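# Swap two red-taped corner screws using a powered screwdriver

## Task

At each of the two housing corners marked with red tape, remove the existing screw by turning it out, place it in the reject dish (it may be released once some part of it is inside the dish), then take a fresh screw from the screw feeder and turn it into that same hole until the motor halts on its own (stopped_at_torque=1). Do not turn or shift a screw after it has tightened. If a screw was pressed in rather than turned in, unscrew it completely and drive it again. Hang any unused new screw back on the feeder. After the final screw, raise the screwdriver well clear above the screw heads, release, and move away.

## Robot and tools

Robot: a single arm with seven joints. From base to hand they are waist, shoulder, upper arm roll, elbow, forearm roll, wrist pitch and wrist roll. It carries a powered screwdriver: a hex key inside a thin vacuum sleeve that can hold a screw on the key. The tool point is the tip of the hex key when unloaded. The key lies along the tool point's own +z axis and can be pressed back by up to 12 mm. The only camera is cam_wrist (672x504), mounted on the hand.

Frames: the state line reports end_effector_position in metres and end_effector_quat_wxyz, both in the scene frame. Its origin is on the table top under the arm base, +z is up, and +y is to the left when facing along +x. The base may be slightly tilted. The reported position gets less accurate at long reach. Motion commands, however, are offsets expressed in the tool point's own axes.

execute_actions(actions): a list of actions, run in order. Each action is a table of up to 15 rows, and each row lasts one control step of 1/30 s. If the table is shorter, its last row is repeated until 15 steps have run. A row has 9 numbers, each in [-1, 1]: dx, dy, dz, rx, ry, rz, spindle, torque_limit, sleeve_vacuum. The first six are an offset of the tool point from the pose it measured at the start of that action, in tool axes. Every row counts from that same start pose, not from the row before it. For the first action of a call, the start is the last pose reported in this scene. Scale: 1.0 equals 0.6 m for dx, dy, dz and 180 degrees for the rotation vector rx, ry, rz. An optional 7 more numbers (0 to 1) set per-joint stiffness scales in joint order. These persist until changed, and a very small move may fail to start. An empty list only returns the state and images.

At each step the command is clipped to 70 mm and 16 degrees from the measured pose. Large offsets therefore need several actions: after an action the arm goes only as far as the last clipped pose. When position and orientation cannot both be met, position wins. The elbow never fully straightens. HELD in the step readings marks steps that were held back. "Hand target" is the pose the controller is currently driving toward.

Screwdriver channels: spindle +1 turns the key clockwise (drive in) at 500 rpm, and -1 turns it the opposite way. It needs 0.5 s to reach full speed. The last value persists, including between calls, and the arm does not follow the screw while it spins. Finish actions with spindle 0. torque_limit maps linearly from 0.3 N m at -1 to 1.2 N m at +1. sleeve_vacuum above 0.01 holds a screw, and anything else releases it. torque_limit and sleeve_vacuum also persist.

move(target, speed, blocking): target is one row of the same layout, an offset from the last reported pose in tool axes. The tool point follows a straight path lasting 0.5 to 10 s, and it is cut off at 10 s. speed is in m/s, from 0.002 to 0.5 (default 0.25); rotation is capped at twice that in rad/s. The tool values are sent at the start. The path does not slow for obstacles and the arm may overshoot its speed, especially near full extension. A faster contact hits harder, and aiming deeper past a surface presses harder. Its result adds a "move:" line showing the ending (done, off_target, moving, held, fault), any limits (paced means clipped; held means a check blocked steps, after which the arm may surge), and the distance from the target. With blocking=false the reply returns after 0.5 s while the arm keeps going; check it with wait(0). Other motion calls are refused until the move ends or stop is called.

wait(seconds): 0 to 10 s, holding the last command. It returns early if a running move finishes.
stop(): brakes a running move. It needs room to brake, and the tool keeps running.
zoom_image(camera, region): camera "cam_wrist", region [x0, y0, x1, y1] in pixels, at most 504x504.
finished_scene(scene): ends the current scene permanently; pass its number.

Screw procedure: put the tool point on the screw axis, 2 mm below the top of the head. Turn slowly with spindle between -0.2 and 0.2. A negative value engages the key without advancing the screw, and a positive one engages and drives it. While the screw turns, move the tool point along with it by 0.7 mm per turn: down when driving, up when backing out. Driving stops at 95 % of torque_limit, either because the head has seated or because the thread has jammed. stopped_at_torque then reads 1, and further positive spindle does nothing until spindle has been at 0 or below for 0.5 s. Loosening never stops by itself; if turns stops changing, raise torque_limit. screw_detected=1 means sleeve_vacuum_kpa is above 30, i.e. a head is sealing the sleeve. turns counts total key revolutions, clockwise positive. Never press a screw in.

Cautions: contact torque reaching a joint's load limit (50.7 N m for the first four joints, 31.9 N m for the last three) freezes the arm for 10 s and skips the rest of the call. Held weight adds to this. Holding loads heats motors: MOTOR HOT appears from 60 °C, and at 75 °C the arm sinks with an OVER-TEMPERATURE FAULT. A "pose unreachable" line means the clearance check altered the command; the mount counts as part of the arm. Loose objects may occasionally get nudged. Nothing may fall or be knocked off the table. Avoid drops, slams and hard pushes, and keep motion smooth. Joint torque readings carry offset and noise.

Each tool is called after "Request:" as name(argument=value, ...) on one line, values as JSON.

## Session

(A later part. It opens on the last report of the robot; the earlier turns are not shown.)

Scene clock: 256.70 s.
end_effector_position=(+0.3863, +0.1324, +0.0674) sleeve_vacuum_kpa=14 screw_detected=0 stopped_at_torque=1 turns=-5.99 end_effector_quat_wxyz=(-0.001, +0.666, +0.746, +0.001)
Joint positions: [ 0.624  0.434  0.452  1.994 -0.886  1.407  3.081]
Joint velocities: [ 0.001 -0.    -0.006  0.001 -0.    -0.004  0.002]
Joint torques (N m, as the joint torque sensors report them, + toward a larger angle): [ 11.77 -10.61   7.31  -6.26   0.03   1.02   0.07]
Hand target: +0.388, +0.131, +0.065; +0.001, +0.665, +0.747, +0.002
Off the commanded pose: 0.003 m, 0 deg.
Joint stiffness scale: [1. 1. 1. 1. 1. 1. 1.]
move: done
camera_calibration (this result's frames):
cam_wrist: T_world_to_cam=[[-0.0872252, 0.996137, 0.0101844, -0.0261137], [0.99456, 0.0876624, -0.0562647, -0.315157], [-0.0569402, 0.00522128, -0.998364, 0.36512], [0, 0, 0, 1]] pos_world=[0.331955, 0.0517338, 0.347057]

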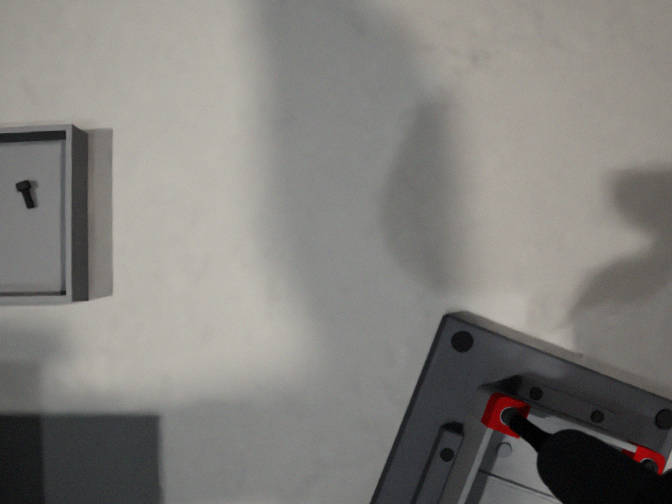

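Request:
move(target=[-0.0025,0.0015,0.009,-0.0012,-0.0008,0,0,0.5,1], speed=0.012)

Request:
zoom_image(camera="cam_wrist", region=[460, 380, 560, 460])

Scene clock: 259.97 s.
end_effector_position=(+0.3856, +0.1318, +0.0644) sleeve_vacuum_kpa=14 screw_detected=0 stopped_at_torque=1 turns=-5.99 end_effector_quat_wxyz=(-0.001, +0.668, +0.744, +0.001)
Joint positions: [ 0.623  0.436  0.448  2.001 -0.889  1.398  3.082]
Joint velocities: [ 0.001 -0.001 -0.007  0.001  0.    -0.002  0.001]
Joint torques (N m, as the joint torque sensors report them, + toward a larger angle): [ 11.81 -10.56   7.51  -6.93   0.01   0.95   0.15]
Hand target: +0.387, +0.131, +0.062; +0.001, +0.666, +0.746, +0.001
Off the commanded pose: 0.003 m, 0 deg.
Joint stiffness scale: [1. 1. 1. 1. 1. 1. 1.]
move: done
camera_calibration (this result's frames):
cam_wrist: T_world_to_cam=[[-0.0831008, 0.996493, 0.00975708, -0.0272267], [0.994899, 0.0835217, -0.0565623, -0.314167], [-0.0571789, 0.00500694, -0.998351, 0.362223], [0, 0, 0, 1]] pos_world=[0.331013, 0.0515574, 0.344122]

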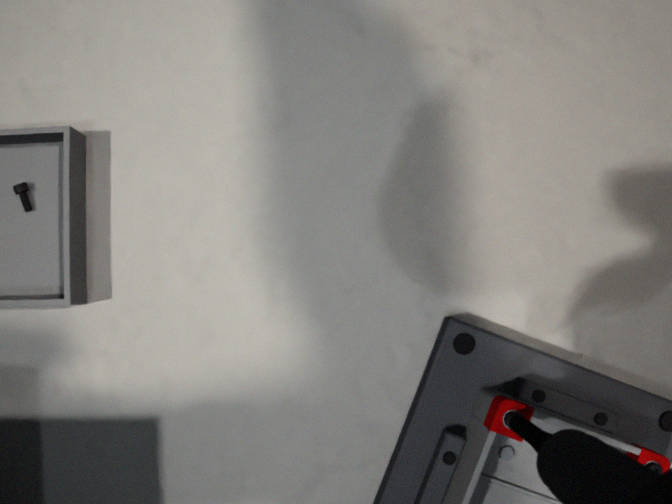

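Region (460, 380, 560, 460) of cam_wrist's 672x504 image, scaled by 5.040; it fills the top 403 rows of this view, and the rest is white.

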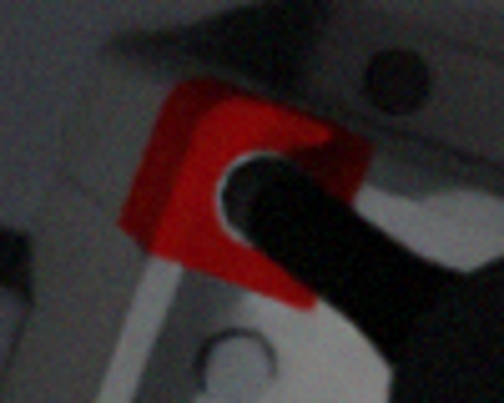

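Aligned. Descend while turning slowly.

Request:
execute_actions(actions=[[[-0.0016,0.0028,0.005,-0.0012,-0.0006,0,-0.15,0.5,1],[-0.0016,0.0028,0.0057,-0.0012,-0.0006,0,-0.15,0.5,1],[-0.0016,0.0028,0.0064,-0.0012,-0.0006,0,-0.15,0.5,1],[-0.0016,0.0028,0.0071,-0.0012,-0.0006,0,-0.15,0.5,1],[-0.0016,0.0028,0.0078,-0.0012,-0.0006,0,-0.15,0.5,1],[-0.0016,0.0028,0.0085,-0.0012,-0.0006,0,-0.15,0.5,1],[-0.0016,0.0028,0.0092,-0.0012,-0.0006,0,-0.15,0.5,1],[-0.0016,0.0028,0.01,-0.0012,-0.0006,0,-0.15,0.5,1],[-0.0016,0.0028,0.0107,-0.0012,-0.0006,0,-0.15,0.5,1],[-0.0016,0.0028,0.0114,-0.0012,-0.0006,0,-0.15,0.5,1],[-0.0016,0.0028,0.0114,-0.0012,-0.0006,0,-0.15,0.5,1],[-0.0016,0.0028,0.0114,-0.0012,-0.0006,0,-0.15,0.5,1],[-0.0016,0.0028,0.0114,-0.0012,-0.0006,0,-0.15,0.5,1],[-0.0016,0.0028,0.0114,-0.0012,-0.0006,0,-0.15,0.5,1],[-0.0016,0.0028,0.0114,-0.0012,-0.0006,0,0,0.5,1]]])

Scene clock: 265.27 s.
end_effector_position=(+0.3856, +0.1317, +0.0610) sleeve_vacuum_kpa=14 screw_detected=0 stopped_at_torque=1 turns=-6.54 end_effector_quat_wxyz=(-0.001, +0.669, +0.743, +0.001)
Joint positions: [ 0.621  0.438  0.444  2.009 -0.895  1.388  3.082]
Joint velocities: [ 0.    -0.    -0.004  0.001 -0.001 -0.003  0.   ]
Joint torques (N m, as the joint torque sensors report them, + toward a larger angle): [10.5  -9.61  6.63 -5.87 -0.25  0.8   0.15]
Hand target: +0.387, +0.131, +0.058; +0.001, +0.668, +0.744, +0.001
Off the commanded pose: 0.004 m, 0 deg.
Joint stiffness scale: [1. 1. 1. 1. 1. 1. 1.]
Step readings (end_effector_position):
0: (+0.3856, +0.1319, +0.0643)
1: (+0.3856, +0.1319, +0.0643)
2: (+0.3856, +0.1318, +0.0641)
4: (+0.3857, +0.1317, +0.0635)
8: (+0.3857, +0.1317, +0.0625)
15: end_effector_position above
camera_calibration (this result's frames):
cam_wrist: T_world_to_cam=[[-0.0790528, 0.996826, 0.00945696, -0.028662], [0.995268, 0.0794599, -0.0559334, -0.313998], [-0.0565073, 0.00499051, -0.99839, 0.358597], [0, 0, 0, 1]] pos_world=[0.33051, 0.0517317, 0.340727]

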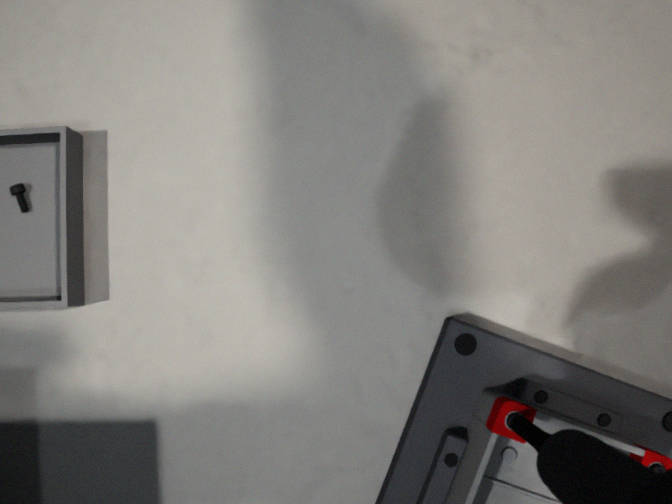

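Request:
execute_actions(actions=[[[-0.001,0.002,0.004,0,0,0,-0.1,0.5,1],[-0.001,0.002,0.004,0,0,0,-0.1,0.5,1],[-0.001,0.002,0.004,0,0,0,-0.1,0.5,1],[-0.001,0.002,0.004,0,0,0,-0.1,0.5,1],[-0.001,0.002,0.004,0,0,0,-0.1,0.5,1],[-0.001,0.002,0.004,0,0,0,-0.1,0.5,1],[-0.001,0.002,0.004,0,0,0,-0.1,0.5,1],[-0.001,0.002,0.004,0,0,0,-0.1,0.5,1],[-0.001,0.002,0.004,0,0,0,-0.1,0.5,1],[-0.001,0.002,0.004,0,0,0,-0.1,0.5,1],[-0.001,0.002,0.004,0,0,0,-0.1,0.5,1],[-0.001,0.002,0.004,0,0,0,-0.1,0.5,1],[-0.001,0.002,0.004,0,0,0,0,0.5,1]]])

Request:
zoom_image(camera="cam_wrist", region=[460, 380, 560, 460])

Scene clock: 271.53 s.
end_effector_position=(+0.3855, +0.1316, +0.0608) sleeve_vacuum_kpa=14 screw_detected=0 stopped_at_torque=1 turns=-6.87 end_effector_quat_wxyz=(-0.001, +0.670, +0.743, +0.001)
Joint positions: [ 0.621  0.439  0.444  2.009 -0.895  1.388  3.082]
Joint velocities: [-0.     0.002  0.001 -0.     0.     0.001 -0.001]
Joint torques (N m, as the joint torque sensors report them, + toward a larger angle): [10.71 -9.25  6.71 -5.58  0.14  0.35  0.15]
Hand target: +0.387, +0.131, +0.059; -0.001, +0.669, +0.743, +0.001
Off the commanded pose: 0.003 m, 0 deg.
Joint stiffness scale: [1. 1. 1. 1. 1. 1. 1.]
Step readings (end_effector_position):
0: (+0.3856, +0.1317, +0.0609)
1: (+0.3856, +0.1317, +0.0609)
2: (+0.3856, +0.1317, +0.0609)
4: (+0.3856, +0.1317, +0.0609)
8: (+0.3855, +0.1316, +0.0608)
15: end_effector_position above
camera_calibration (this result's frames):
cam_wrist: T_world_to_cam=[[-0.078691, 0.996852, 0.00966009, -0.0287359], [0.995275, 0.0791121, -0.0563005, -0.313838], [-0.0568875, 0.0051841, -0.998367, 0.358526], [0, 0, 0, 1]] pos_world=[0.330489, 0.0516152, 0.340549]

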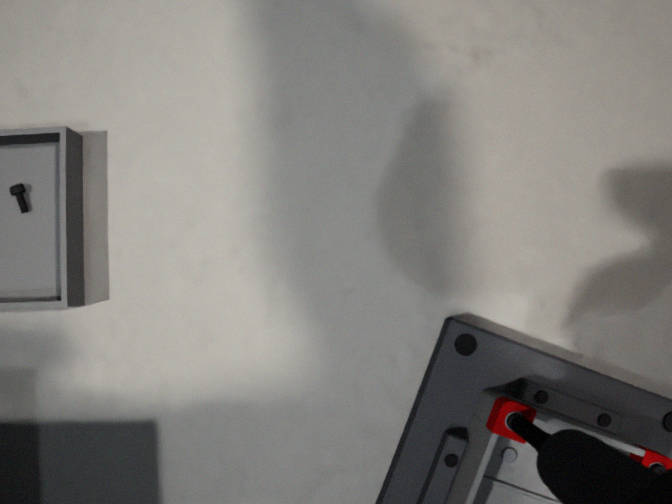

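Region (460, 380, 560, 460) of cam_wrist's 672x504 image, scaled by 5.040; it fills the top 403 rows of this view, and the rest is white.

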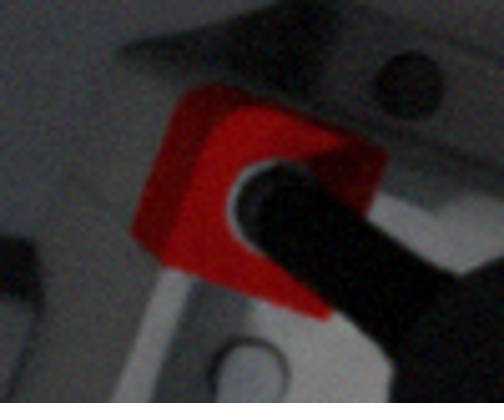

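Request:
execute_actions(actions=[[[0,0,0.003,0,0,0,0.08,-1,1],[0,0,0.003,0,0,0,0.08,-1,1],[0,0,0.003,0,0,0,0.08,-1,1],[0,0,0.003,0,0,0,0.08,-1,1],[0,0,0.003,0,0,0,0.08,-1,1],[0,0,0.003,0,0,0,0.08,-1,1],[0,0,0.003,0,0,0,0.08,-1,1],[0,0,0.003,0,0,0,0.08,-1,1],[0,0,0.003,0,0,0,0.08,-1,1],[0,0,0.003,0,0,0,0.08,-1,1],[0,0,0.003,0,0,0,0.08,-1,1],[0,0,0.003,0,0,0,0,-1,1]]])

Scene clock: 276.53 s.
end_effector_position=(+0.3855, +0.1316, +0.0608) sleeve_vacuum_kpa=40 screw_detected=1 stopped_at_torque=0 turns=-6.63 end_effector_quat_wxyz=(-0.001, +0.670, +0.743, +0.001)
Joint positions: [ 0.621  0.439  0.444  2.009 -0.895  1.388  3.082]
Joint velocities: [ 0.001 -0.001 -0.     0.    -0.    -0.001 -0.002]
Joint torques (N m, as the joint torque sensors report them, + toward a larger angle): [10.89 -9.5   7.05 -5.62  0.1   0.47  0.22]
Hand target: +0.386, +0.132, +0.059; -0.001, +0.670, +0.743, +0.001
Off the commanded pose: 0.002 m, 0 deg.
Joint stiffness scale: [1. 1. 1. 1. 1. 1. 1.]
Step readings (end_effector_position):
0: (+0.3855, +0.1316, +0.0608)
1: (+0.3855, +0.1316, +0.0608)
2: (+0.3855, +0.1316, +0.0608)
4: (+0.3855, +0.1316, +0.0608)
8: (+0.3855, +0.1316, +0.0608)
15: end_effector_position above
camera_calibration (this result's frames):
cam_wrist: T_world_to_cam=[[-0.0786908, 0.996852, 0.00965984, -0.0287358], [0.995275, 0.0791118, -0.0563007, -0.313837], [-0.0568877, 0.00518385, -0.998367, 0.358526], [0, 0, 0, 1]] pos_world=[0.330489, 0.051615, 0.340549]

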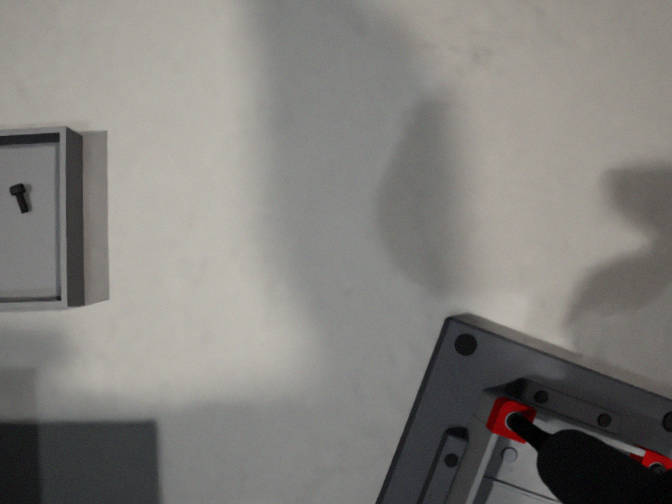

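Request:
execute_actions(actions=[[[0,0,0,0,0,0,-1,0.5,1],[0,0,0,0,0,0,-1,0.5,1],[0,0,0,0,0,0,-1,0.5,1],[0,0,0,0,0,0,-1,0.5,1],[0.0005,-0.001,-0.001,0.0004,0,0,-1,0.5,1],[0.001,-0.002,-0.002,0.0008,0,0,-1,0.5,1],[0.0013,-0.0028,-0.003,0.0012,0,0,-1,0.5,1],[0.0013,-0.0028,-0.0035,0.0012,0,0,-1,0.5,1],[0.0013,-0.0028,-0.004,0.0012,0,0,-1,0.5,1]],[[0.0013,-0.0028,-0.003,0.0012,0.0004,0,-1,0.5,1],[0.0013,-0.0028,-0.0035,0.0012,0.0004,0,-1,0.5,1],[0.0013,-0.0028,-0.004,0.0012,0.0004,0,-1,0.5,1],[0.0013,-0.0028,-0.0045,0.0012,0.0004,0,-1,0.5,1],[0.0013,-0.0028,-0.005,0.0012,0.0004,0,-1,0.5,1],[0.0013,-0.0028,-0.0055,0.0012,0.0004,0,-1,0.5,1],[0.0013,-0.0028,-0.006,0.0012,0.0004,0,-1,0.5,1],[0.0013,-0.0028,-0.0065,0.0012,0.0004,0,-1,0.5,1],[0.0013,-0.0028,-0.007,0.0012,0.0004,0,-1,0.5,1],[0.0013,-0.0028,-0.0075,0.0012,0.0004,0,-1,0.5,1]],[[0.0013,-0.0028,-0.003,0.0012,0.0004,0,-1,0.5,1],[0.0013,-0.0028,-0.0035,0.0012,0.0004,0,-1,0.5,1],[0.0013,-0.0028,-0.004,0.0012,0.0004,0,-1,0.5,1],[0.0013,-0.0028,-0.0045,0.0012,0.0004,0,-1,0.5,1],[0.0013,-0.0028,-0.005,0.0012,0.0004,0,-1,0.5,1],[0.0013,-0.0028,-0.0055,0.0012,0.0004,0,-1,0.5,1],[0.0013,-0.0028,-0.006,0.0012,0.0004,0,-1,0.5,1],[0.0013,-0.0028,-0.0065,0.0012,0.0004,0,-1,0.5,1],[0.0013,-0.0028,-0.007,0.0012,0.0004,0,-1,0.5,1],[0.0013,-0.0028,-0.0075,0.0012,0.0004,0,-1,0.5,1]],[[0.0013,-0.0028,-0.003,0.0012,0.0004,0,-1,0.5,1],[0.0013,-0.0028,-0.0035,0.0012,0.0004,0,-1,0.5,1],[0.0013,-0.0028,-0.004,0.0012,0.0004,0,-1,0.5,1],[0.0013,-0.0028,-0.0045,0.0012,0.0004,0,-1,0.5,1],[0.0013,-0.0028,-0.005,0.0012,0.0004,0,-1,0.5,1],[0.0013,-0.0028,-0.0055,0.0012,0.0004,0,-1,0.5,1],[0.0013,-0.0028,-0.006,0.0012,0.0004,0,-1,0.5,1],[0.0013,-0.0028,-0.0065,0.0012,0.0004,0,-1,0.5,1],[0.0013,-0.0028,-0.007,0.0012,0.0004,0,-1,0.5,1],[0.0013,-0.0028,-0.0075,0.0012,0.0004,0,-1,0.5,1]],[[0.0013,-0.0028,-0.004,0.0012,0.0004,0,-1,0.5,1],[0.0013,-0.0028,-0.005,0.0012,0.0004,0,-1,0.5,1],[0.0013,-0.0028,-0.0065,0.0012,0.0004,0,-1,0.5,1],[0.0013,-0.0028,-0.008,0.0012,0.0004,0,-1,0.5,1],[0.0013,-0.0028,-0.01,0.0012,0.0004,0,0,0.5,1],[0.0013,-0.0028,-0.0125,0.0012,0.0004,0,0,0.5,1],[0.0013,-0.0028,-0.015,0.0012,0.0004,0,0,0.5,1],[0.0013,-0.0028,-0.018,0.0012,0.0004,0,0,0.5,1],[0.0013,-0.0028,-0.021,0.0012,0.0004,0,0,0.5,1],[0.0013,-0.0028,-0.024,0.0012,0.0004,0,0,0.5,1],[0.0013,-0.0028,-0.026,0.0012,0.0004,0,0,0.5,1],[0.0013,-0.0028,-0.028,0.0012,0.0004,0,0,0.5,1]]])

Scene clock: 294.07 s.
end_effector_position=(+0.3852, +0.1318, +0.0835) sleeve_vacuum_kpa=40 screw_detected=1 stopped_at_torque=0 turns=-22.46 end_effector_quat_wxyz=(+0.001, +0.665, +0.747, +0.000)
Joint positions: [ 0.637  0.422  0.475  1.967 -0.862  1.447  3.076]
Joint velocities: [ 0.011 -0.008  0.023 -0.027  0.006  0.03  -0.001]
Joint torques (N m, as the joint torque sensors report them, + toward a larger angle): [11.3  -9.57  7.61 -6.4  -0.24  1.    0.18]
Hand target: +0.384, +0.132, +0.087; -0.000, +0.667, +0.745, -0.001
Off the commanded pose: 0.004 m, 0 deg.
Joint stiffness scale: [1. 1. 1. 1. 1. 1. 1.]
Step readings (end_effector_position; steps 1 to 15: 1st action; 16 to 30: 2nd action; 31 to 45: 3rd action; 46 to 60: 4th action; 61 to 75: 5th action):
0: (+0.3855, +0.1316, +0.0608)
1: (+0.3855, +0.1316, +0.0608)
2: (+0.3855, +0.1316, +0.0608)
4: (+0.3855, +0.1316, +0.0608)
8: (+0.3857, +0.1316, +0.0611)
15: (+0.3857, +0.1316, +0.0617)
16: (+0.3857, +0.1317, +0.0618)
17: (+0.3857, +0.1317, +0.0619)
19: (+0.3857, +0.1317, +0.0623)
23: (+0.3857, +0.1317, +0.0633)
30: (+0.3857, +0.1317, +0.0646)
31: (+0.3857, +0.1317, +0.0647)
32: (+0.3857, +0.1317, +0.0648)
34: (+0.3857, +0.1317, +0.0651)
38: (+0.3857, +0.1317, +0.0662)
45: (+0.3857, +0.1317, +0.0675)
46: (+0.3857, +0.1317, +0.0675)
47: (+0.3857, +0.1317, +0.0676)
49: (+0.3857, +0.1317, +0.0680)
53: (+0.3857, +0.1316, +0.0690)
60: (+0.3857, +0.1316, +0.0702)
61: (+0.3857, +0.1316, +0.0703)
62: (+0.3857, +0.1318, +0.0706)
64: (+0.3855, +0.1316, +0.0713)
68: (+0.3850, +0.1320, +0.0748)
75: end_effector_position above
camera_calibration (this result's frames):
cam_wrist: T_world_to_cam=[[-0.090778, 0.99585, 0.00656554, -0.0241103], [0.994345, 0.0910018, -0.0547485, -0.313617], [-0.0551187, 0.00155845, -0.998479, 0.380994], [0, 0, 0, 1]] pos_world=[0.330655, 0.0519562, 0.363402]

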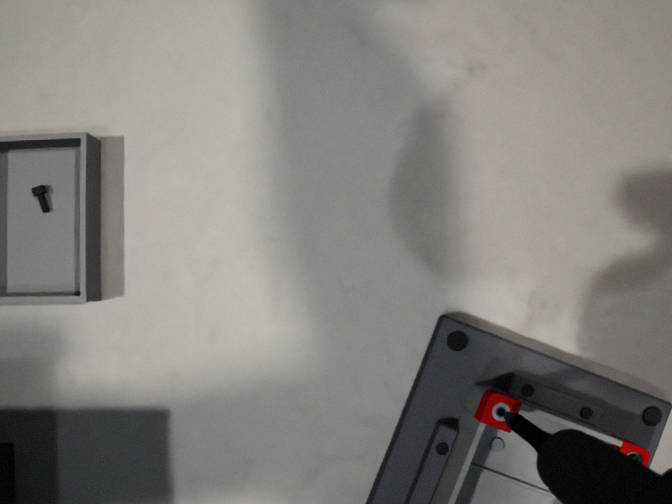

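Request:
move(target=[-0.382,-0.131,0.058,0,0,0,0,0.5,1], speed=0.25)

Request:
move(target=[-0.002,0.002,0.052,0,0,0,0,0.5,1], speed=0.08)

Scene clock: 299.97 s.
end_effector_position=(+0.3312, -0.1028, +0.0493) sleeve_vacuum_kpa=40 screw_detected=1 stopped_at_torque=0 turns=-22.46 end_effector_quat_wxyz=(-0.003, +0.666, +0.746, -0.003)
Joint positions: [ 0.926  1.006  0.441  1.676 -0.941  1.411  3.447]
Joint velocities: [ 0.004  0.008 -0.004 -0.001  0.     0.     0.   ]
Joint torques (N m, as the joint torque sensors report them, + toward a larger angle): [ 14.62 -15.82   8.89  -5.83   0.37   0.91   0.12]
Hand target: +0.334, -0.106, +0.049; +0.001, +0.665, +0.747, -0.001
Off the commanded pose: 0.003 m, 1 deg.
Joint stiffness scale: [1. 1. 1. 1. 1. 1. 1.]
move: done
camera_calibration (this result's frames):
cam_wrist: T_world_to_cam=[[-0.0874568, 0.996133, 0.00840598, 0.203738], [0.994076, 0.0878167, -0.0640422, -0.240204], [-0.0645327, 0.00275525, -0.997912, 0.347378], [0, 0, 0, 1]] pos_world=[0.279016, -0.182813, 0.329556]

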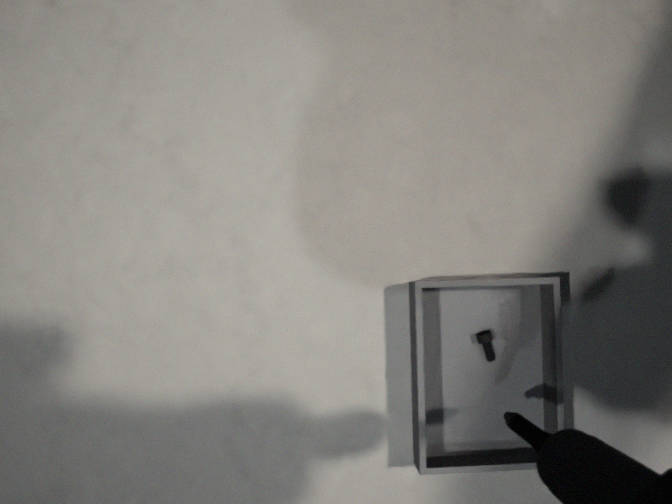

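Scene clock: 300.77 s.
end_effector_position=(+0.3313, -0.1024, +0.0209) sleeve_vacuum_kpa=40 screw_detected=1 stopped_at_torque=0 turns=-22.46 end_effector_quat_wxyz=(-0.005, +0.667, +0.745, -0.002)
Joint positions: [ 0.906  1.029  0.406  1.714 -0.972  1.349  3.462]
Joint velocities: [ 0.001 -0.001 -0.008  0.     0.    -0.006  0.   ]
Joint torques (N m, as the joint torque sensors report them, + toward a larger angle): [ 15.19 -15.72   8.99  -5.46   0.38   1.04   0.07]
Hand target: +0.332, -0.104, +0.018; -0.003, +0.666, +0.746, -0.003
Off the commanded pose: 0.003 m, 0 deg.
Joint stiffness scale: [1. 1. 1. 1. 1. 1. 1.]
move: done
camera_calibration (this result's frames):
cam_wrist: T_world_to_cam=[[-0.0843125, 0.996367, 0.012047, 0.202494], [0.994193, 0.0849277, -0.0660912, -0.242469], [-0.0668742, 0.00640476, -0.997741, 0.320176], [0, 0, 0, 1]] pos_world=[0.279546, -0.183217, 0.300988]

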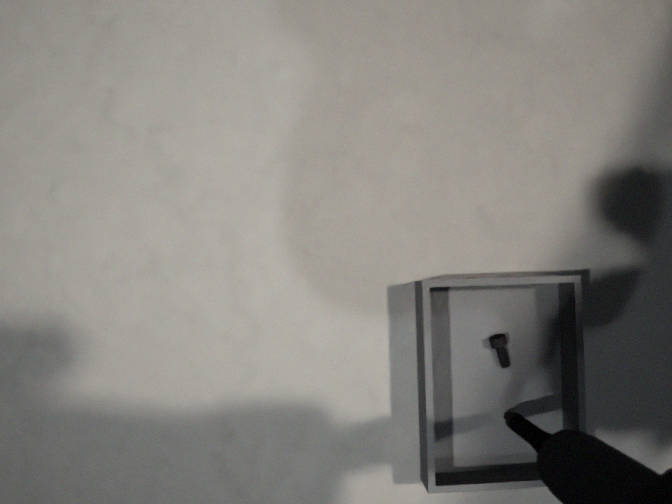

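Request:
execute_actions(actions=[[[0,0,0.003,0,0,0,0,0.5,0],[0,0,0.003,0,0,0,0,0.5,0],[0,0,0.003,0,0,0,0,0.5,0],[0,0,0.003,0,0,0,0,0.5,0],[0,0,0,0,0,0,0,0.5,0],[0,0,-0.004,0,0,0,0,0.5,0],[0,0,-0.008,0,0,0,0,0.5,0],[0,0,-0.013,0,0,0,0,0.5,0],[0,0,-0.019,0,0,0,0,0.5,0],[0,0,-0.026,0,0,0,0,0.5,0],[0,0,-0.034,0,0,0,0,0.5,0],[0,0,-0.042,0,0,0,0,0.5,0],[0,0,-0.05,0,0,0,0,0.5,0]]])

Request:
move(target=[-0.075,0.09,-0.245,-0.002,0,0,0,0.5,0], speed=0.25)

Scene clock: 308.10 s.
end_effector_position=(+0.3310, -0.1024, +0.0425) sleeve_vacuum_kpa=0 screw_detected=0 stopped_at_torque=0 turns=-22.46 end_effector_quat_wxyz=(-0.006, +0.667, +0.745, -0.003)
Joint positions: [ 0.922  1.013  0.429  1.68  -0.943  1.398  3.445]
Joint velocities: [ 0.061 -0.058  0.082 -0.113  0.054  0.138 -0.04 ]
Joint torques (N m, as the joint torque sensors report them, + toward a larger angle): [ 13.86 -14.23   8.61  -4.59   0.49   0.69   0.12]
Hand target: +0.332, -0.103, +0.051; -0.005, +0.667, +0.745, -0.002
Off the commanded pose: 0.008 m, 0 deg.
Joint stiffness scale: [1. 1. 1. 1. 1. 1. 1.]
Step readings (end_effector_position):
0: (+0.3314, -0.1024, +0.0207)
1: (+0.3314, -0.1024, +0.0207)
2: (+0.3314, -0.1024, +0.0207)
4: (+0.3314, -0.1024, +0.0207)
8: (+0.3318, -0.1027, +0.0217)
15: end_effector_position above
camera_calibration (this result's frames):
cam_wrist: T_world_to_cam=[[-0.0864827, 0.996169, 0.0129317, 0.202777], [0.993866, 0.0871663, -0.0680621, -0.240265], [-0.0689286, 0.00696615, -0.997597, 0.342486], [0, 0, 0, 1]] pos_world=[0.279935, -0.183443, 0.322688]

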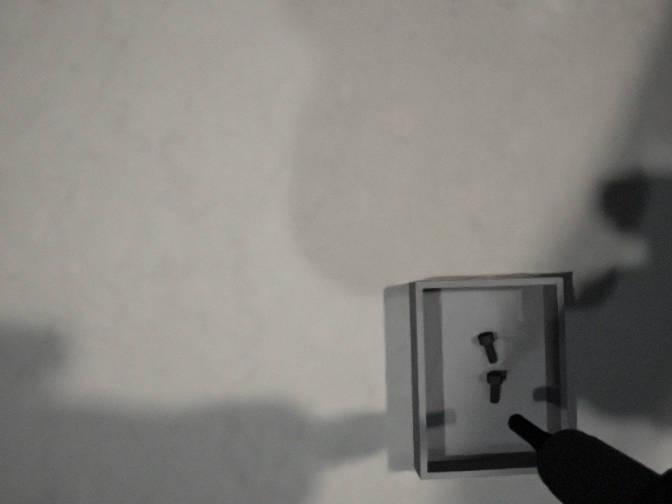

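Scene clock: 309.33 s.
end_effector_position=(+0.3915, -0.1431, +0.1871) sleeve_vacuum_kpa=0 screw_detected=0 stopped_at_torque=0 turns=-22.46 end_effector_quat_wxyz=(-0.003, +0.664, +0.748, -0.003)
Joint positions: [ 1.058  1.066  0.484  1.112 -0.893  1.789  3.165]
Joint velocities: [ 0.003  0.006  0.002 -0.004  0.     0.001 -0.001]
Joint torques (N m, as the joint torque sensors report them, + toward a larger angle): [ 16.84 -18.37   7.58  -6.38   0.13   1.16  -0.02]
Hand target: +0.392, -0.141, +0.188; -0.004, +0.666, +0.746, -0.000
Off the commanded pose: 0.002 m, 1 deg.
Joint stiffness scale: [1. 1. 1. 1. 1. 1. 1.]
move: done
camera_calibration (this result's frames):
cam_wrist: T_world_to_cam=[[-0.0942468, 0.995522, 0.00725257, 0.250738], [0.993423, 0.0945188, -0.0646352, -0.286458], [-0.0650313, 0.0011132, -0.997883, 0.488887], [0, 0, 0, 1]] pos_world=[0.339998, -0.223084, 0.467518]

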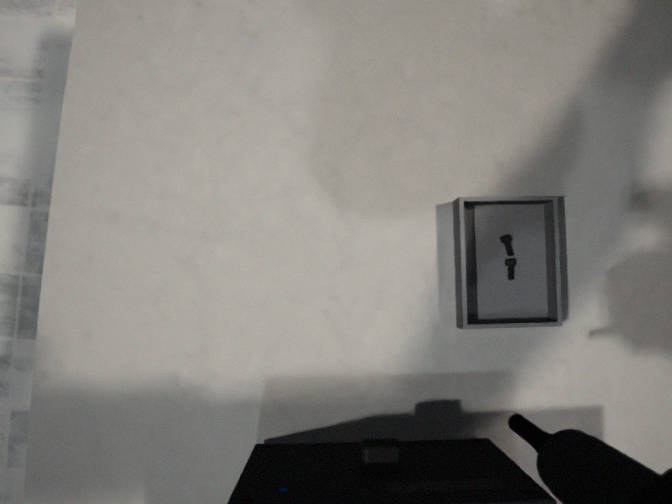

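Request:
move(target=[-0.0615,0.107,0.006,-0.003,0,0,0,0.5,1], speed=0.12)

Request:
zoom_image(camera="cam_wrist", region=[460, 380, 560, 460])

Scene clock: 313.17 s.
end_effector_position=(+0.4588, -0.1743, +0.1817) sleeve_vacuum_kpa=14 screw_detected=0 stopped_at_torque=0 turns=-22.46 end_effector_quat_wxyz=(+0.002, +0.662, +0.750, -0.004)
Joint positions: [ 1.058  1.186  0.426  0.799 -0.96   1.841  2.953]
Joint velocities: [ 0.002  0.006 -0.005 -0.005  0.     0.001 -0.002]
Joint torques (N m, as the joint torque sensors report them, + toward a larger angle): [ 19.16 -19.62   6.08  -5.59  -0.11   1.02   0.08]
Hand target: +0.460, -0.172, +0.183; +0.000, +0.664, +0.748, +0.000
Off the commanded pose: 0.003 m, 1 deg.
Joint stiffness scale: [1. 1. 1. 1. 1. 1. 1.]
move: done
camera_calibration (this result's frames):
cam_wrist: T_world_to_cam=[[-0.0996227, 0.995025, -0.00034113, 0.291959], [0.993264, 0.099426, -0.0595137, -0.350688], [-0.0591837, -0.00626775, -0.998227, 0.483967], [0, 0, 0, 1]] pos_world=[0.406054, -0.252606, 0.462338]

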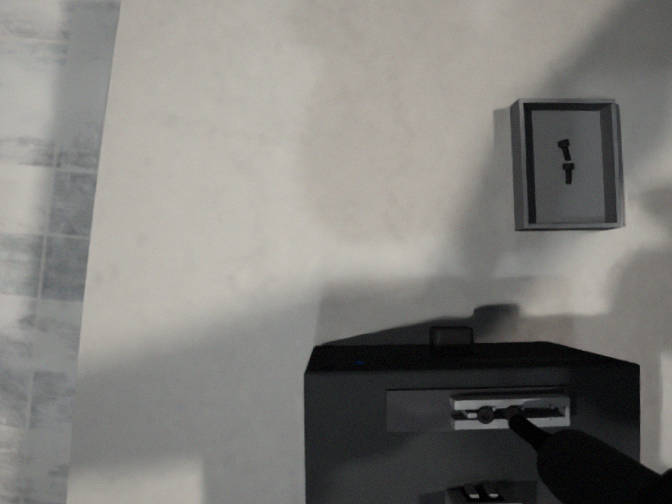

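Region (460, 380, 560, 460) of cam_wrist's 672x504 image, scaled by 5.040; it fills the top 403 rows of this view, and the rest is white.

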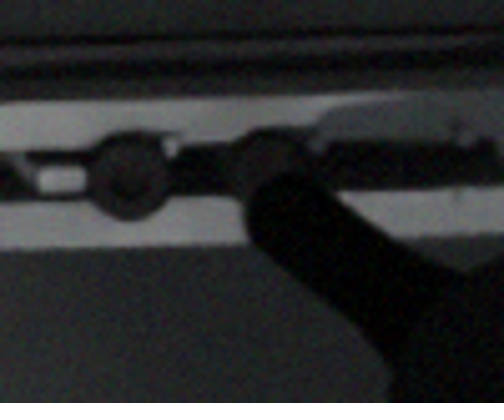

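Request:
move(target=[0.0022,0.0037,0.014,-0.002,0.0016,0,0,0.5,1], speed=0.015)

Request:
zoom_image(camera="cam_wrist", region=[460, 380, 560, 460])

Scene clock: 319.13 s.
end_effector_position=(+0.4579, -0.1723, +0.1750) sleeve_vacuum_kpa=14 screw_detected=0 stopped_at_torque=0 turns=-22.46 end_effector_quat_wxyz=(-0.001, +0.665, +0.747, -0.000)
Joint positions: [ 1.051  1.186  0.423  0.824 -0.96   1.831  2.957]
Joint velocities: [-0.001 -0.003 -0.003  0.003 -0.    -0.004 -0.001]
Joint torques (N m, as the joint torque sensors report them, + toward a larger angle): [ 19.56 -20.18   6.6   -5.66   0.02   0.93   0.09]
Hand target: +0.461, -0.173, +0.173; +0.002, +0.662, +0.750, +0.000
Off the commanded pose: 0.003 m, 1 deg.
Joint stiffness scale: [1. 1. 1. 1. 1. 1. 1.]
move: done
camera_calibration (this result's frames):
cam_wrist: T_world_to_cam=[[-0.0905529, 0.995855, 0.0084888, 0.284322], [0.994174, 0.0908938, -0.0579258, -0.3526], [-0.0584573, 0.003194, -0.998285, 0.478583], [0, 0, 0, 1]] pos_world=[0.404269, -0.252623, 0.454924]

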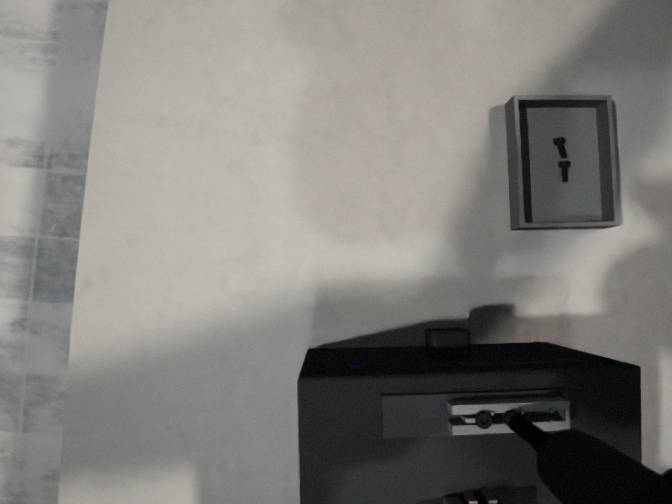

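Region (460, 380, 560, 460) of cam_wrist's 672x504 image, scaled by 5.040; it fills the top 403 rows of this view, and the rest is white.

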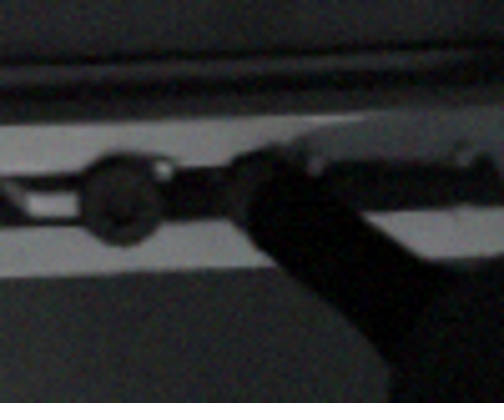

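Request:
execute_actions(actions=[[[-0.0012,0.004,0.004,-0.001,-0.001,0,-0.1,0.5,1],[-0.0012,0.004,0.005,-0.001,-0.001,0,-0.1,0.5,1],[-0.0012,0.004,0.006,-0.001,-0.001,0,-0.1,0.5,1],[-0.0012,0.004,0.007,-0.001,-0.001,0,-0.1,0.5,1],[-0.0012,0.004,0.008,-0.001,-0.001,0,-0.1,0.5,1],[-0.0012,0.004,0.009,-0.001,-0.001,0,-0.1,0.5,1],[-0.0012,0.004,0.01,-0.001,-0.001,0,-0.1,0.5,1],[-0.0012,0.004,0.011,-0.001,-0.001,0,-0.1,0.5,1],[-0.0012,0.004,0.012,-0.001,-0.001,0,-0.1,0.5,1],[-0.0012,0.004,0.013,-0.001,-0.001,0,-0.1,0.5,1],[-0.0012,0.004,0.014,-0.001,-0.001,0,-0.1,0.5,1],[-0.0012,0.004,0.015,-0.001,-0.001,0,-0.1,0.5,1]],[[0,0,0,0,0,0,-0.1,0.5,1],[0,0,0,0,0,0,-0.1,0.5,1],[0,0,0,0,0,0,-0.1,0.5,1],[0,0,0,0,0,0,-0.1,0.5,1],[0,0,0,0,0,0,-0.1,0.5,1],[0,0,0,0,0,0,0.1,0.5,1],[0,0,0,0,0,0,0.1,0.5,1],[0,0,0,0,0,0,0.1,0.5,1],[0,0,0,0,0,0,0.1,0.5,1],[0,0,0,0,0,0,0.1,0.5,1],[0,0,0,0,0,0,0.1,0.5,1],[0,0,0,0,0,0,0.1,0.5,1],[0,0,0,0,0,0,0,0.5,1]]])

Request:
zoom_image(camera="cam_wrist", region=[460, 380, 560, 460])

Scene clock: 327.27 s.
end_effector_position=(+0.4581, -0.1722, +0.1689) sleeve_vacuum_kpa=40 screw_detected=1 stopped_at_torque=0 turns=-22.82 end_effector_quat_wxyz=(-0.001, +0.668, +0.744, +0.000)
Joint positions: [ 1.043  1.183  0.423  0.849 -0.96   1.815  2.96 ]
Joint velocities: [-0.001  0.001  0.     0.    -0.    -0.    -0.001]
Joint torques (N m, as the joint torque sensors report them, + toward a larger angle): [ 19.32 -20.     6.66  -5.73  -0.03   0.93   0.15]
Hand target: +0.458, -0.172, +0.169; -0.001, +0.668, +0.744, -0.000
Off the commanded pose: 0.000 m, 0 deg.
Joint stiffness scale: [1. 1. 1. 1. 1. 1. 1.]
Step readings (end_effector_position; steps 1 to 15: 1st action; 16 to 30: 2nd action):
0: (+0.4580, -0.1722, +0.1750)
1: (+0.4580, -0.1722, +0.1749)
2: (+0.4580, -0.1720, +0.1747)
4: (+0.4579, -0.1720, +0.1738)
8: (+0.4580, -0.1723, +0.1716)
15: (+0.4581, -0.1722, +0.1689)
16: (+0.4581, -0.1722, +0.1689)
17: (+0.4581, -0.1722, +0.1689)
19: (+0.4581, -0.1722, +0.1689)
23: (+0.4581, -0.1722, +0.1689)
30: end_effector_position above
camera_calibration (this result's frames):
cam_wrist: T_world_to_cam=[[-0.0820575, 0.996589, 0.00875876, 0.280442], [0.994966, 0.0824249, -0.0570023, -0.35506], [-0.0575298, 0.0040372, -0.998336, 0.472179], [0, 0, 0, 1]] pos_world=[0.403449, -0.252126, 0.448698]

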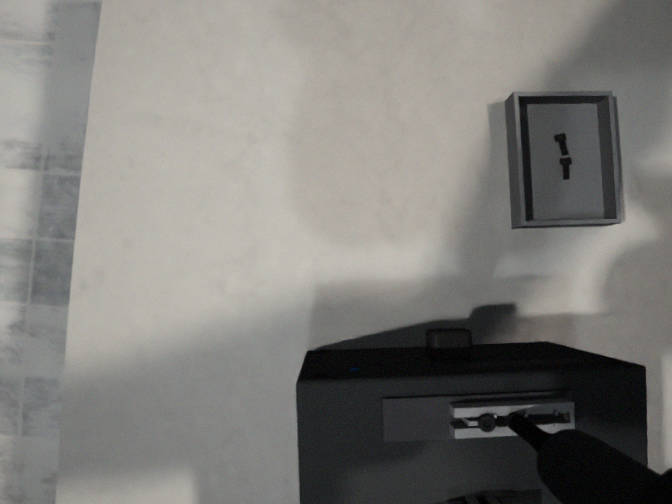

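Region (460, 380, 560, 460) of cam_wrist's 672x504 image, scaled by 5.040; it fills the top 403 rows of this view, and the rest is white.

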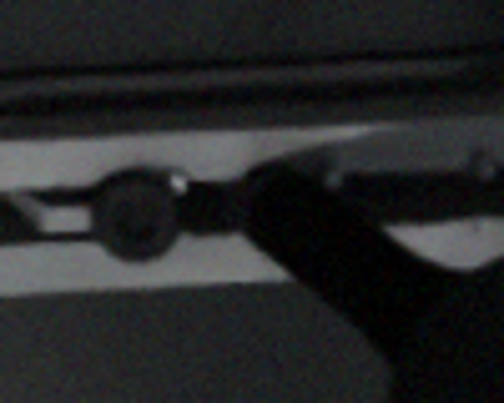

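Request:
execute_actions(actions=[[[0.0006,-0.002,-0.002,0.0005,0.0005,0,0,0.5,1],[0.0012,-0.004,-0.004,0.001,0.001,0,0,0.5,1],[0.0012,-0.004,-0.006,0.001,0.001,0,0,0.5,1],[0.0012,-0.004,-0.009,0.001,0.001,0,0,0.5,1],[0.0012,-0.004,-0.012,0.001,0.001,0,0,0.5,1],[0.0012,-0.004,-0.016,0.001,0.001,0,0,0.5,1],[0.0012,-0.004,-0.02,0.001,0.001,0,0,0.5,1],[0.0012,-0.004,-0.025,0.001,0.001,0,0,0.5,1],[0.0012,-0.004,-0.03,0.001,0.001,0,0,0.5,1],[0.0012,-0.004,-0.035,0.001,0.001,0,0,0.5,1],[0.0012,-0.004,-0.04,0.001,0.001,0,0,0.5,1],[0.0012,-0.004,-0.044,0.001,0.001,0,0,0.5,1],[0.0012,-0.004,-0.047,0.001,0.001,0,0,0.5,1]]])

Scene clock: 331.87 s.
end_effector_position=(+0.4579, -0.1703, +0.1924) sleeve_vacuum_kpa=40 screw_detected=1 stopped_at_torque=0 turns=-22.82 end_effector_quat_wxyz=(-0.002, +0.665, +0.747, -0.001)
Joint positions: [ 1.074  1.191  0.424  0.762 -0.96   1.875  2.928]
Joint velocities: [ 0.069  0.022 -0.    -0.158 -0.     0.082 -0.063]
Joint torques (N m, as the joint torque sensors report them, + toward a larger angle): [ 18.09 -19.62   5.82  -5.6   -0.09   0.87   0.28]
Hand target: +0.456, -0.172, +0.197; -0.003, +0.668, +0.744, -0.000
Off the commanded pose: 0.005 m, 1 deg.
Joint stiffness scale: [1. 1. 1. 1. 1. 1. 1.]
Step readings (end_effector_position):
0: (+0.4581, -0.1722, +0.1689)
1: (+0.4581, -0.1722, +0.1689)
2: (+0.4581, -0.1722, +0.1690)
4: (+0.4581, -0.1723, +0.1699)
8: (+0.4581, -0.1711, +0.1756)
15: end_effector_position above
camera_calibration (this result's frames):
cam_wrist: T_world_to_cam=[[-0.0917121, 0.995742, 0.00931964, 0.282539], [0.993896, 0.0921103, -0.0607128, -0.35085], [-0.0613128, 0.00369465, -0.998112, 0.497281], [0, 0, 0, 1]] pos_world=[0.40511, -0.250857, 0.472408]

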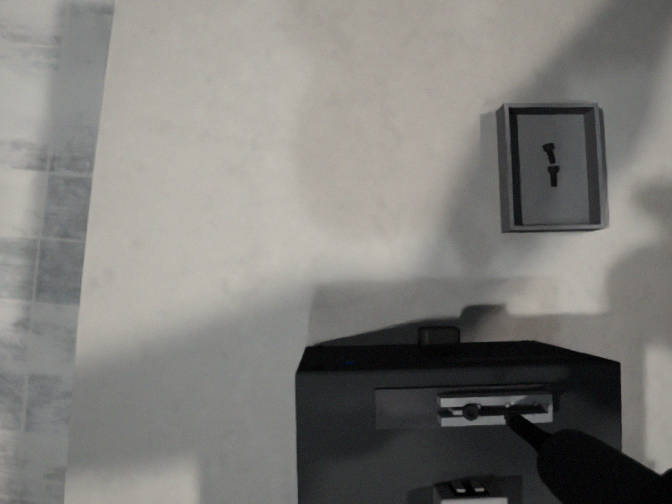

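Request:
move(target=[0.511,-0.062,0.17,0,-0.002,0,0,0.5,1], speed=0.25)

Scene clock: 337.10 s.
end_effector_position=(+0.3878, +0.1322, +0.0927) sleeve_vacuum_kpa=40 screw_detected=1 stopped_at_torque=0 turns=-22.82 end_effector_quat_wxyz=(+0.001, +0.663, +0.749, +0.003)
Joint positions: [ 0.646  0.424  0.486  1.945 -0.858  1.477  3.078]
Joint velocities: [-0.01  -0.009  0.01   0.001 -0.     0.002  0.   ]
Joint torques (N m, as the joint torque sensors report them, + toward a larger angle): [ 11.76 -10.22   7.25  -6.56   0.02   1.03   0.21]
Hand target: +0.385, +0.130, +0.092; +0.001, +0.665, +0.747, -0.002
Off the commanded pose: 0.004 m, 1 deg.
Joint stiffness scale: [1. 1. 1. 1. 1. 1. 1.]
move: off_target
camera_calibration (this result's frames):
cam_wrist: T_world_to_cam=[[-0.0960582, 0.995314, 0.011113, -0.0226662], [0.994091, 0.0964954, -0.0497257, -0.316785], [-0.050565, 0.00627079, -0.998701, 0.387899], [0, 0, 0, 1]] pos_world=[0.332349, 0.0506958, 0.371894]

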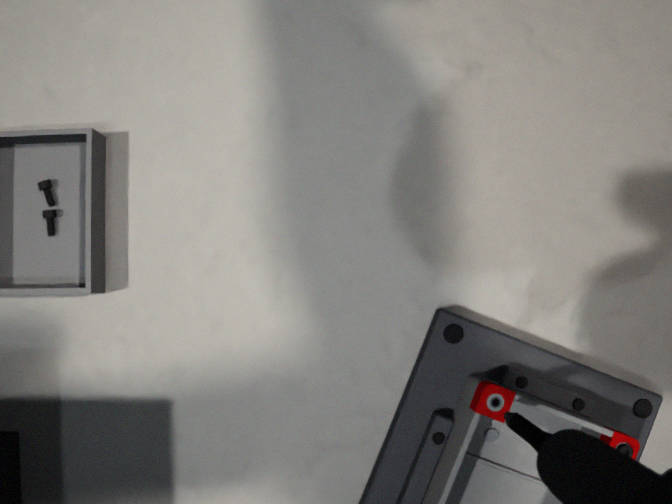

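Request:
move(target=[-0.0022,-0.001,0.0335,0.0008,-0.0012,0,0,0.5,1], speed=0.03)

Request:
zoom_image(camera="cam_wrist", region=[460, 380, 560, 460])

Scene clock: 341.10 s.
end_effector_position=(+0.3856, +0.1317, +0.0751) sleeve_vacuum_kpa=40 screw_detected=1 stopped_at_torque=0 turns=-22.82 end_effector_quat_wxyz=(-0.001, +0.665, +0.747, +0.000)
Joint positions: [ 0.628  0.431  0.467  1.98  -0.875  1.428  3.083]
Joint velocities: [ 0.001  0.    -0.006  0.001  0.    -0.003 -0.   ]
Joint torques (N m, as the joint torque sensors report them, + toward a larger angle): [ 11.49 -10.45   7.89  -6.42   0.04   1.02   0.15]
Hand target: +0.387, +0.131, +0.073; +0.001, +0.663, +0.748, +0.001
Off the commanded pose: 0.003 m, 0 deg.
Joint stiffness scale: [1. 1. 1. 1. 1. 1. 1.]
move: done
camera_calibration (this result's frames):
cam_wrist: T_world_to_cam=[[-0.0915598, 0.995757, 0.00917287, -0.023827], [0.994177, 0.0919324, -0.0562193, -0.314401], [-0.056824, 0.00397203, -0.998376, 0.372863], [0, 0, 0, 1]] pos_world=[0.331576, 0.0511484, 0.354801]

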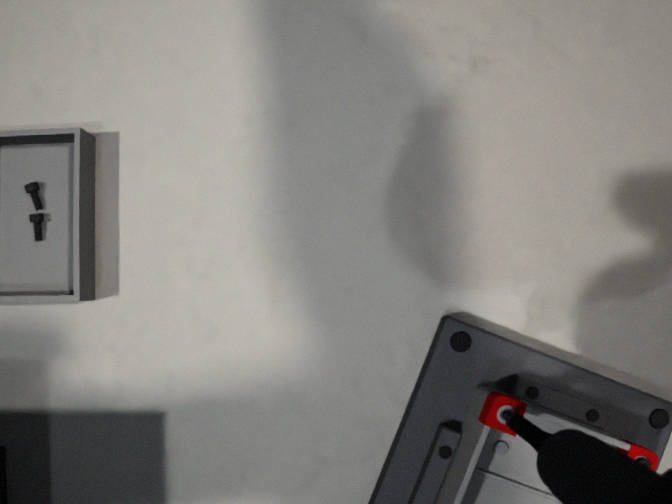

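Region (460, 380, 560, 460) of cam_wrist's 672x504 image, scaled by 5.040; it fills the top 403 rows of this view, and the rest is white.

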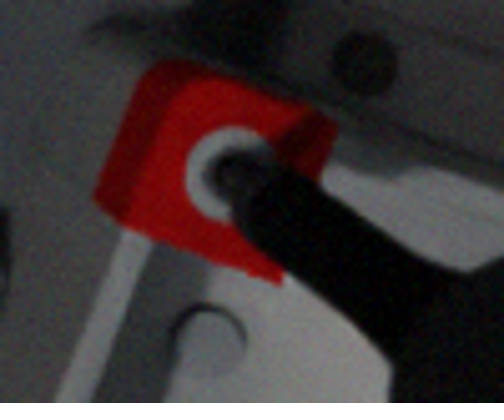

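Request:
execute_actions(actions=[[[-0.0016,0.0029,0.005,-0.0012,-0.0006,0,0,0.5,1],[-0.0016,0.0029,0.006,-0.0012,-0.0006,0,0,0.5,1],[-0.0016,0.0029,0.007,-0.0012,-0.0006,0,0,0.5,1],[-0.0016,0.0029,0.008,-0.0012,-0.0006,0,0,0.5,1],[-0.0016,0.0029,0.009,-0.0012,-0.0006,0,0.2,0.5,1],[-0.0016,0.0029,0.0097,-0.0012,-0.0006,0,0.2,0.5,1],[-0.0016,0.0029,0.0104,-0.0012,-0.0006,0,0.2,0.5,1],[-0.0016,0.0029,0.011,-0.0012,-0.0006,0,0.2,0.5,1],[-0.0016,0.0029,0.0115,-0.0012,-0.0006,0,0.2,0.5,1],[-0.0016,0.0029,0.012,-0.0012,-0.0006,0,0.2,0.5,1],[-0.0016,0.0029,0.0125,-0.0012,-0.0006,0,0.2,0.5,1]],[[-0.0016,0.0029,0.0055,-0.0012,-0.0006,0,0.2,0.5,1],[-0.0016,0.0029,0.006,-0.0012,-0.0006,0,0.2,0.5,1],[-0.0016,0.0029,0.0065,-0.0012,-0.0006,0,0.2,0.5,1],[-0.0016,0.0029,0.007,-0.0012,-0.0006,0,0.2,0.5,1],[-0.0016,0.0029,0.0075,-0.0012,-0.0006,0,0.2,0.5,1],[-0.0016,0.0029,0.008,-0.0012,-0.0006,0,0.2,0.5,1]],[[-0.0016,0.0029,0.0055,-0.0012,-0.0006,0,1,0.5,1],[-0.0016,0.0029,0.0058,-0.0012,-0.0006,0,1,0.5,1],[-0.0016,0.0029,0.0061,-0.0012,-0.0006,0,1,0.5,1],[-0.0016,0.0029,0.0064,-0.0012,-0.0006,0,1,0.5,1],[-0.0016,0.0029,0.0067,-0.0012,-0.0006,0,1,0.5,1],[-0.0016,0.0029,0.007,-0.0012,-0.0006,0,1,0.5,1],[-0.0016,0.0029,0.0074,-0.0012,-0.0006,0,1,0.5,1],[-0.0016,0.0029,0.0078,-0.0012,-0.0006,0,1,0.5,1],[-0.0016,0.0029,0.0082,-0.0012,-0.0006,0,1,0.5,1],[-0.0016,0.0029,0.0086,-0.0012,-0.0006,0,1,0.5,1],[-0.0016,0.0029,0.009,-0.0012,-0.0006,0,1,0.5,1],[-0.0016,0.0029,0.0095,-0.0012,-0.0006,0,1,0.5,1]],[[-0.0016,0.0029,0.006,-0.0012,-0.0006,0,1,0.5,1],[-0.0016,0.0029,0.0064,-0.0012,-0.0006,0,1,0.5,1],[-0.0016,0.0029,0.0068,-0.0012,-0.0006,0,1,0.5,1],[-0.0016,0.0029,0.0072,-0.0012,-0.0006,0,1,0.5,1],[-0.0016,0.0029,0.0076,-0.0012,-0.0006,0,1,0.5,1],[-0.0016,0.0029,0.008,-0.0012,-0.0006,0,1,0.5,1],[-0.0016,0.0029,0.0084,-0.0012,-0.0006,0,1,0.5,1],[-0.0016,0.0029,0.0088,-0.0012,-0.0006,0,1,0.5,1],[-0.0016,0.0029,0.0092,-0.0012,-0.0006,0,1,0.5,1],[-0.0016,0.0029,0.0096,-0.0012,-0.0006,0,1,0.5,1],[-0.0016,0.0029,0.01,-0.0012,-0.0006,0,1,0.5,1],[-0.0016,0.0029,0.0105,-0.0012,-0.0006,0,1,0.5,1]],[[-0.0016,0.0029,0.006,-0.0012,-0.0006,0,1,0.5,1],[-0.0016,0.0029,0.0064,-0.0012,-0.0006,0,1,0.5,1],[-0.0016,0.0029,0.0068,-0.0012,-0.0006,0,1,0.5,1],[-0.0016,0.0029,0.0072,-0.0012,-0.0006,0,1,0.5,1],[-0.0016,0.0029,0.0076,-0.0012,-0.0006,0,1,0.5,1],[-0.0016,0.0029,0.008,-0.0012,-0.0006,0,1,0.5,1],[-0.0016,0.0029,0.0084,-0.0012,-0.0006,0,1,0.5,1],[-0.0016,0.0029,0.0088,-0.0012,-0.0006,0,1,0.5,1],[-0.0016,0.0029,0.0092,-0.0012,-0.0006,0,1,0.5,1],[-0.0016,0.0029,0.0096,-0.0012,-0.0006,0,1,0.5,1],[-0.0016,0.0029,0.01,-0.0012,-0.0006,0,1,0.5,1],[-0.0016,0.0029,0.0105,-0.0012,-0.0006,0,1,0.5,1]],[[-0.0016,0.0029,0.006,-0.0012,-0.0006,0,1,0.5,1],[-0.0016,0.0029,0.0065,-0.0012,-0.0006,0,1,0.5,1],[-0.0016,0.0029,0.007,-0.0012,-0.0006,0,1,0.5,1],[-0.0016,0.0029,0.007,-0.0012,-0.0006,0,1,0.5,1],[-0.0016,0.0029,0.007,-0.0012,-0.0006,0,1,0.5,1],[-0.0016,0.0029,0.007,-0.0012,-0.0006,0,1,0.5,1],[-0.0016,0.0029,0.007,-0.0012,-0.0006,0,1,0.5,1],[-0.0016,0.0029,0.007,-0.0012,-0.0006,0,1,0.5,1],[-0.0016,0.0029,0.007,-0.0012,-0.0006,0,1,0.5,1],[-0.0016,0.0029,0.007,-0.0012,-0.0006,0,1,0.5,1],[-0.0016,0.0029,0.007,-0.0012,-0.0006,0,1,0.5,1],[-0.0016,0.0029,0.007,-0.0012,-0.0006,0,1,0.5,1],[-0.0016,0.0029,0.007,-0.0012,-0.0006,0,1,0.5,1],[-0.0016,0.0029,0.007,-0.0012,-0.0006,0,1,0.5,1],[-0.0016,0.0029,0.007,-0.0012,-0.0006,0,0,0.5,1]]])

Request:
zoom_image(camera="cam_wrist", region=[460, 380, 560, 460])

Scene clock: 360.03 s.
end_effector_position=(+0.3856, +0.1317, +0.0603) sleeve_vacuum_kpa=40 screw_detected=1 stopped_at_torque=1 turns=-8.82 end_effector_quat_wxyz=(+0.001, +0.671, +0.741, +0.002)
Joint positions: [ 0.617  0.438  0.451  2.016 -0.899  1.387  3.084]
Joint velocities: [ 0.     0.    -0.     0.    -0.     0.001 -0.   ]
Joint torques (N m, as the joint torque sensors report them, + toward a larger angle): [10.66 -9.68  6.84 -5.66 -0.17  0.54  0.06]
Hand target: +0.387, +0.131, +0.057; +0.003, +0.671, +0.741, +0.002
Off the commanded pose: 0.004 m, 0 deg.
Joint stiffness scale: [1. 1. 1. 1. 1. 1. 1.]
Step readings (end_effector_position; steps 1 to 15: 1st action; 16 to 30: 2nd action; 31 to 45: 3rd action; 46 to 60: 4th action; 61 to 75: 5th action; 76 to 90: 6th action):
0: (+0.3856, +0.1318, +0.0750)
1: (+0.3856, +0.1318, +0.0749)
2: (+0.3856, +0.1317, +0.0747)
4: (+0.3857, +0.1315, +0.0740)
8: (+0.3859, +0.1315, +0.0721)
15: (+0.3857, +0.1317, +0.0706)
16: (+0.3857, +0.1316, +0.0706)
17: (+0.3857, +0.1316, +0.0705)
19: (+0.3857, +0.1316, +0.0702)
23: (+0.3856, +0.1316, +0.0694)
30: (+0.3857, +0.1317, +0.0691)
31: (+0.3857, +0.1317, +0.0691)
32: (+0.3857, +0.1317, +0.0690)
34: (+0.3857, +0.1317, +0.0688)
38: (+0.3857, +0.1317, +0.0683)
45: (+0.3857, +0.1317, +0.0669)
46: (+0.3857, +0.1317, +0.0669)
47: (+0.3857, +0.1317, +0.0667)
49: (+0.3857, +0.1317, +0.0664)
53: (+0.3857, +0.1317, +0.0656)
60: (+0.3857, +0.1317, +0.0641)
61: (+0.3857, +0.1317, +0.0640)
62: (+0.3857, +0.1317, +0.0639)
64: (+0.3857, +0.1317, +0.0636)
68: (+0.3857, +0.1317, +0.0627)
75: (+0.3857, +0.1317, +0.0613)
76: (+0.3857, +0.1317, +0.0612)
77: (+0.3857, +0.1317, +0.0610)
79: (+0.3857, +0.1317, +0.0607)
83: (+0.3856, +0.1317, +0.0603)
90: end_effector_position above
camera_calibration (this result's frames):
cam_wrist: T_world_to_cam=[[-0.0739054, 0.997227, 0.00869528, -0.0306314], [0.995843, 0.0742627, -0.0527434, -0.313759], [-0.0532429, 0.00476111, -0.99857, 0.356626], [0, 0, 0, 1]] pos_world=[0.329179, 0.0521492, 0.339833]

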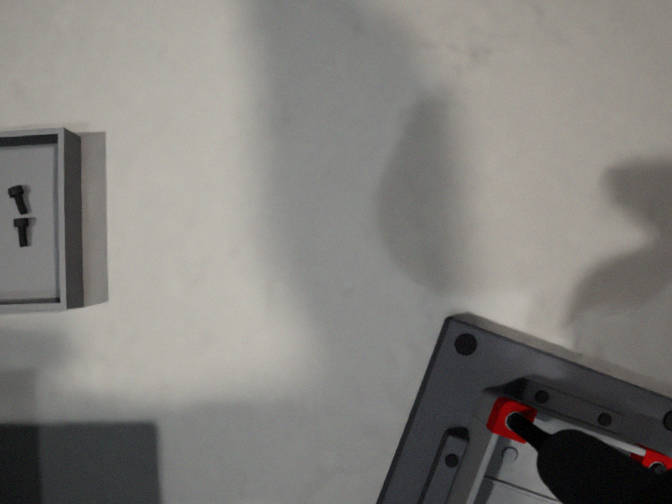

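Region (460, 380, 560, 460) of cam_wrist's 672x504 image, scaled by 5.040; it fills the top 403 rows of this view, and the rest is white.

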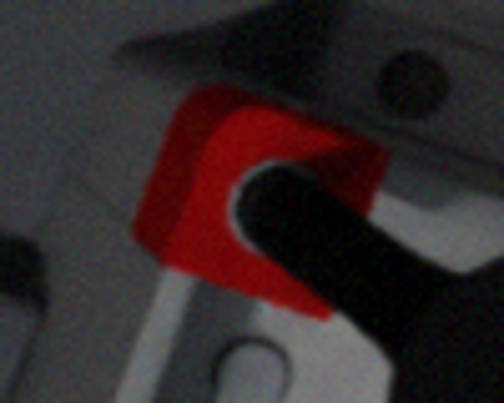

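Request:
move(target=[0.01,-0.02,-0.2,0,0,0,0,0.5,0], speed=0.15)

Scene clock: 362.37 s.
end_effector_position=(+0.3756, +0.1359, +0.1781) sleeve_vacuum_kpa=0 screw_detected=0 stopped_at_torque=1 turns=-8.82 end_effector_quat_wxyz=(+0.003, +0.669, +0.744, +0.003)
Joint positions: [ 0.748  0.389  0.568  1.783 -0.758  1.701  3.046]
Joint velocities: [ 0.001 -0.     0.004 -0.002  0.     0.003 -0.   ]
Joint torques (N m, as the joint torque sensors report them, + toward a larger angle): [10.92 -8.95  6.94 -7.65  0.    1.16  0.15]
Hand target: +0.373, +0.136, +0.180; +0.001, +0.671, +0.741, +0.002
Off the commanded pose: 0.004 m, 1 deg.
Joint stiffness scale: [1. 1. 1. 1. 1. 1. 1.]
move: off_target
camera_calibration (this result's frames):
cam_wrist: T_world_to_cam=[[-0.0814406, 0.996657, 0.00652886, -0.0332975], [0.99553, 0.0816594, -0.0474522, -0.299741], [-0.0478267, 0.00263514, -0.998852, 0.472048], [0, 0, 0, 1]] pos_world=[0.318265, 0.0564189, 0.4575]

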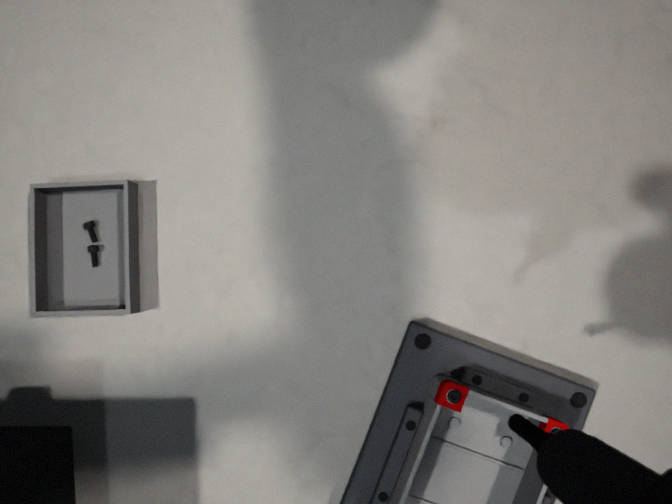

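Request:
finished_scene(scene=1)

The scene is finished: the task was done.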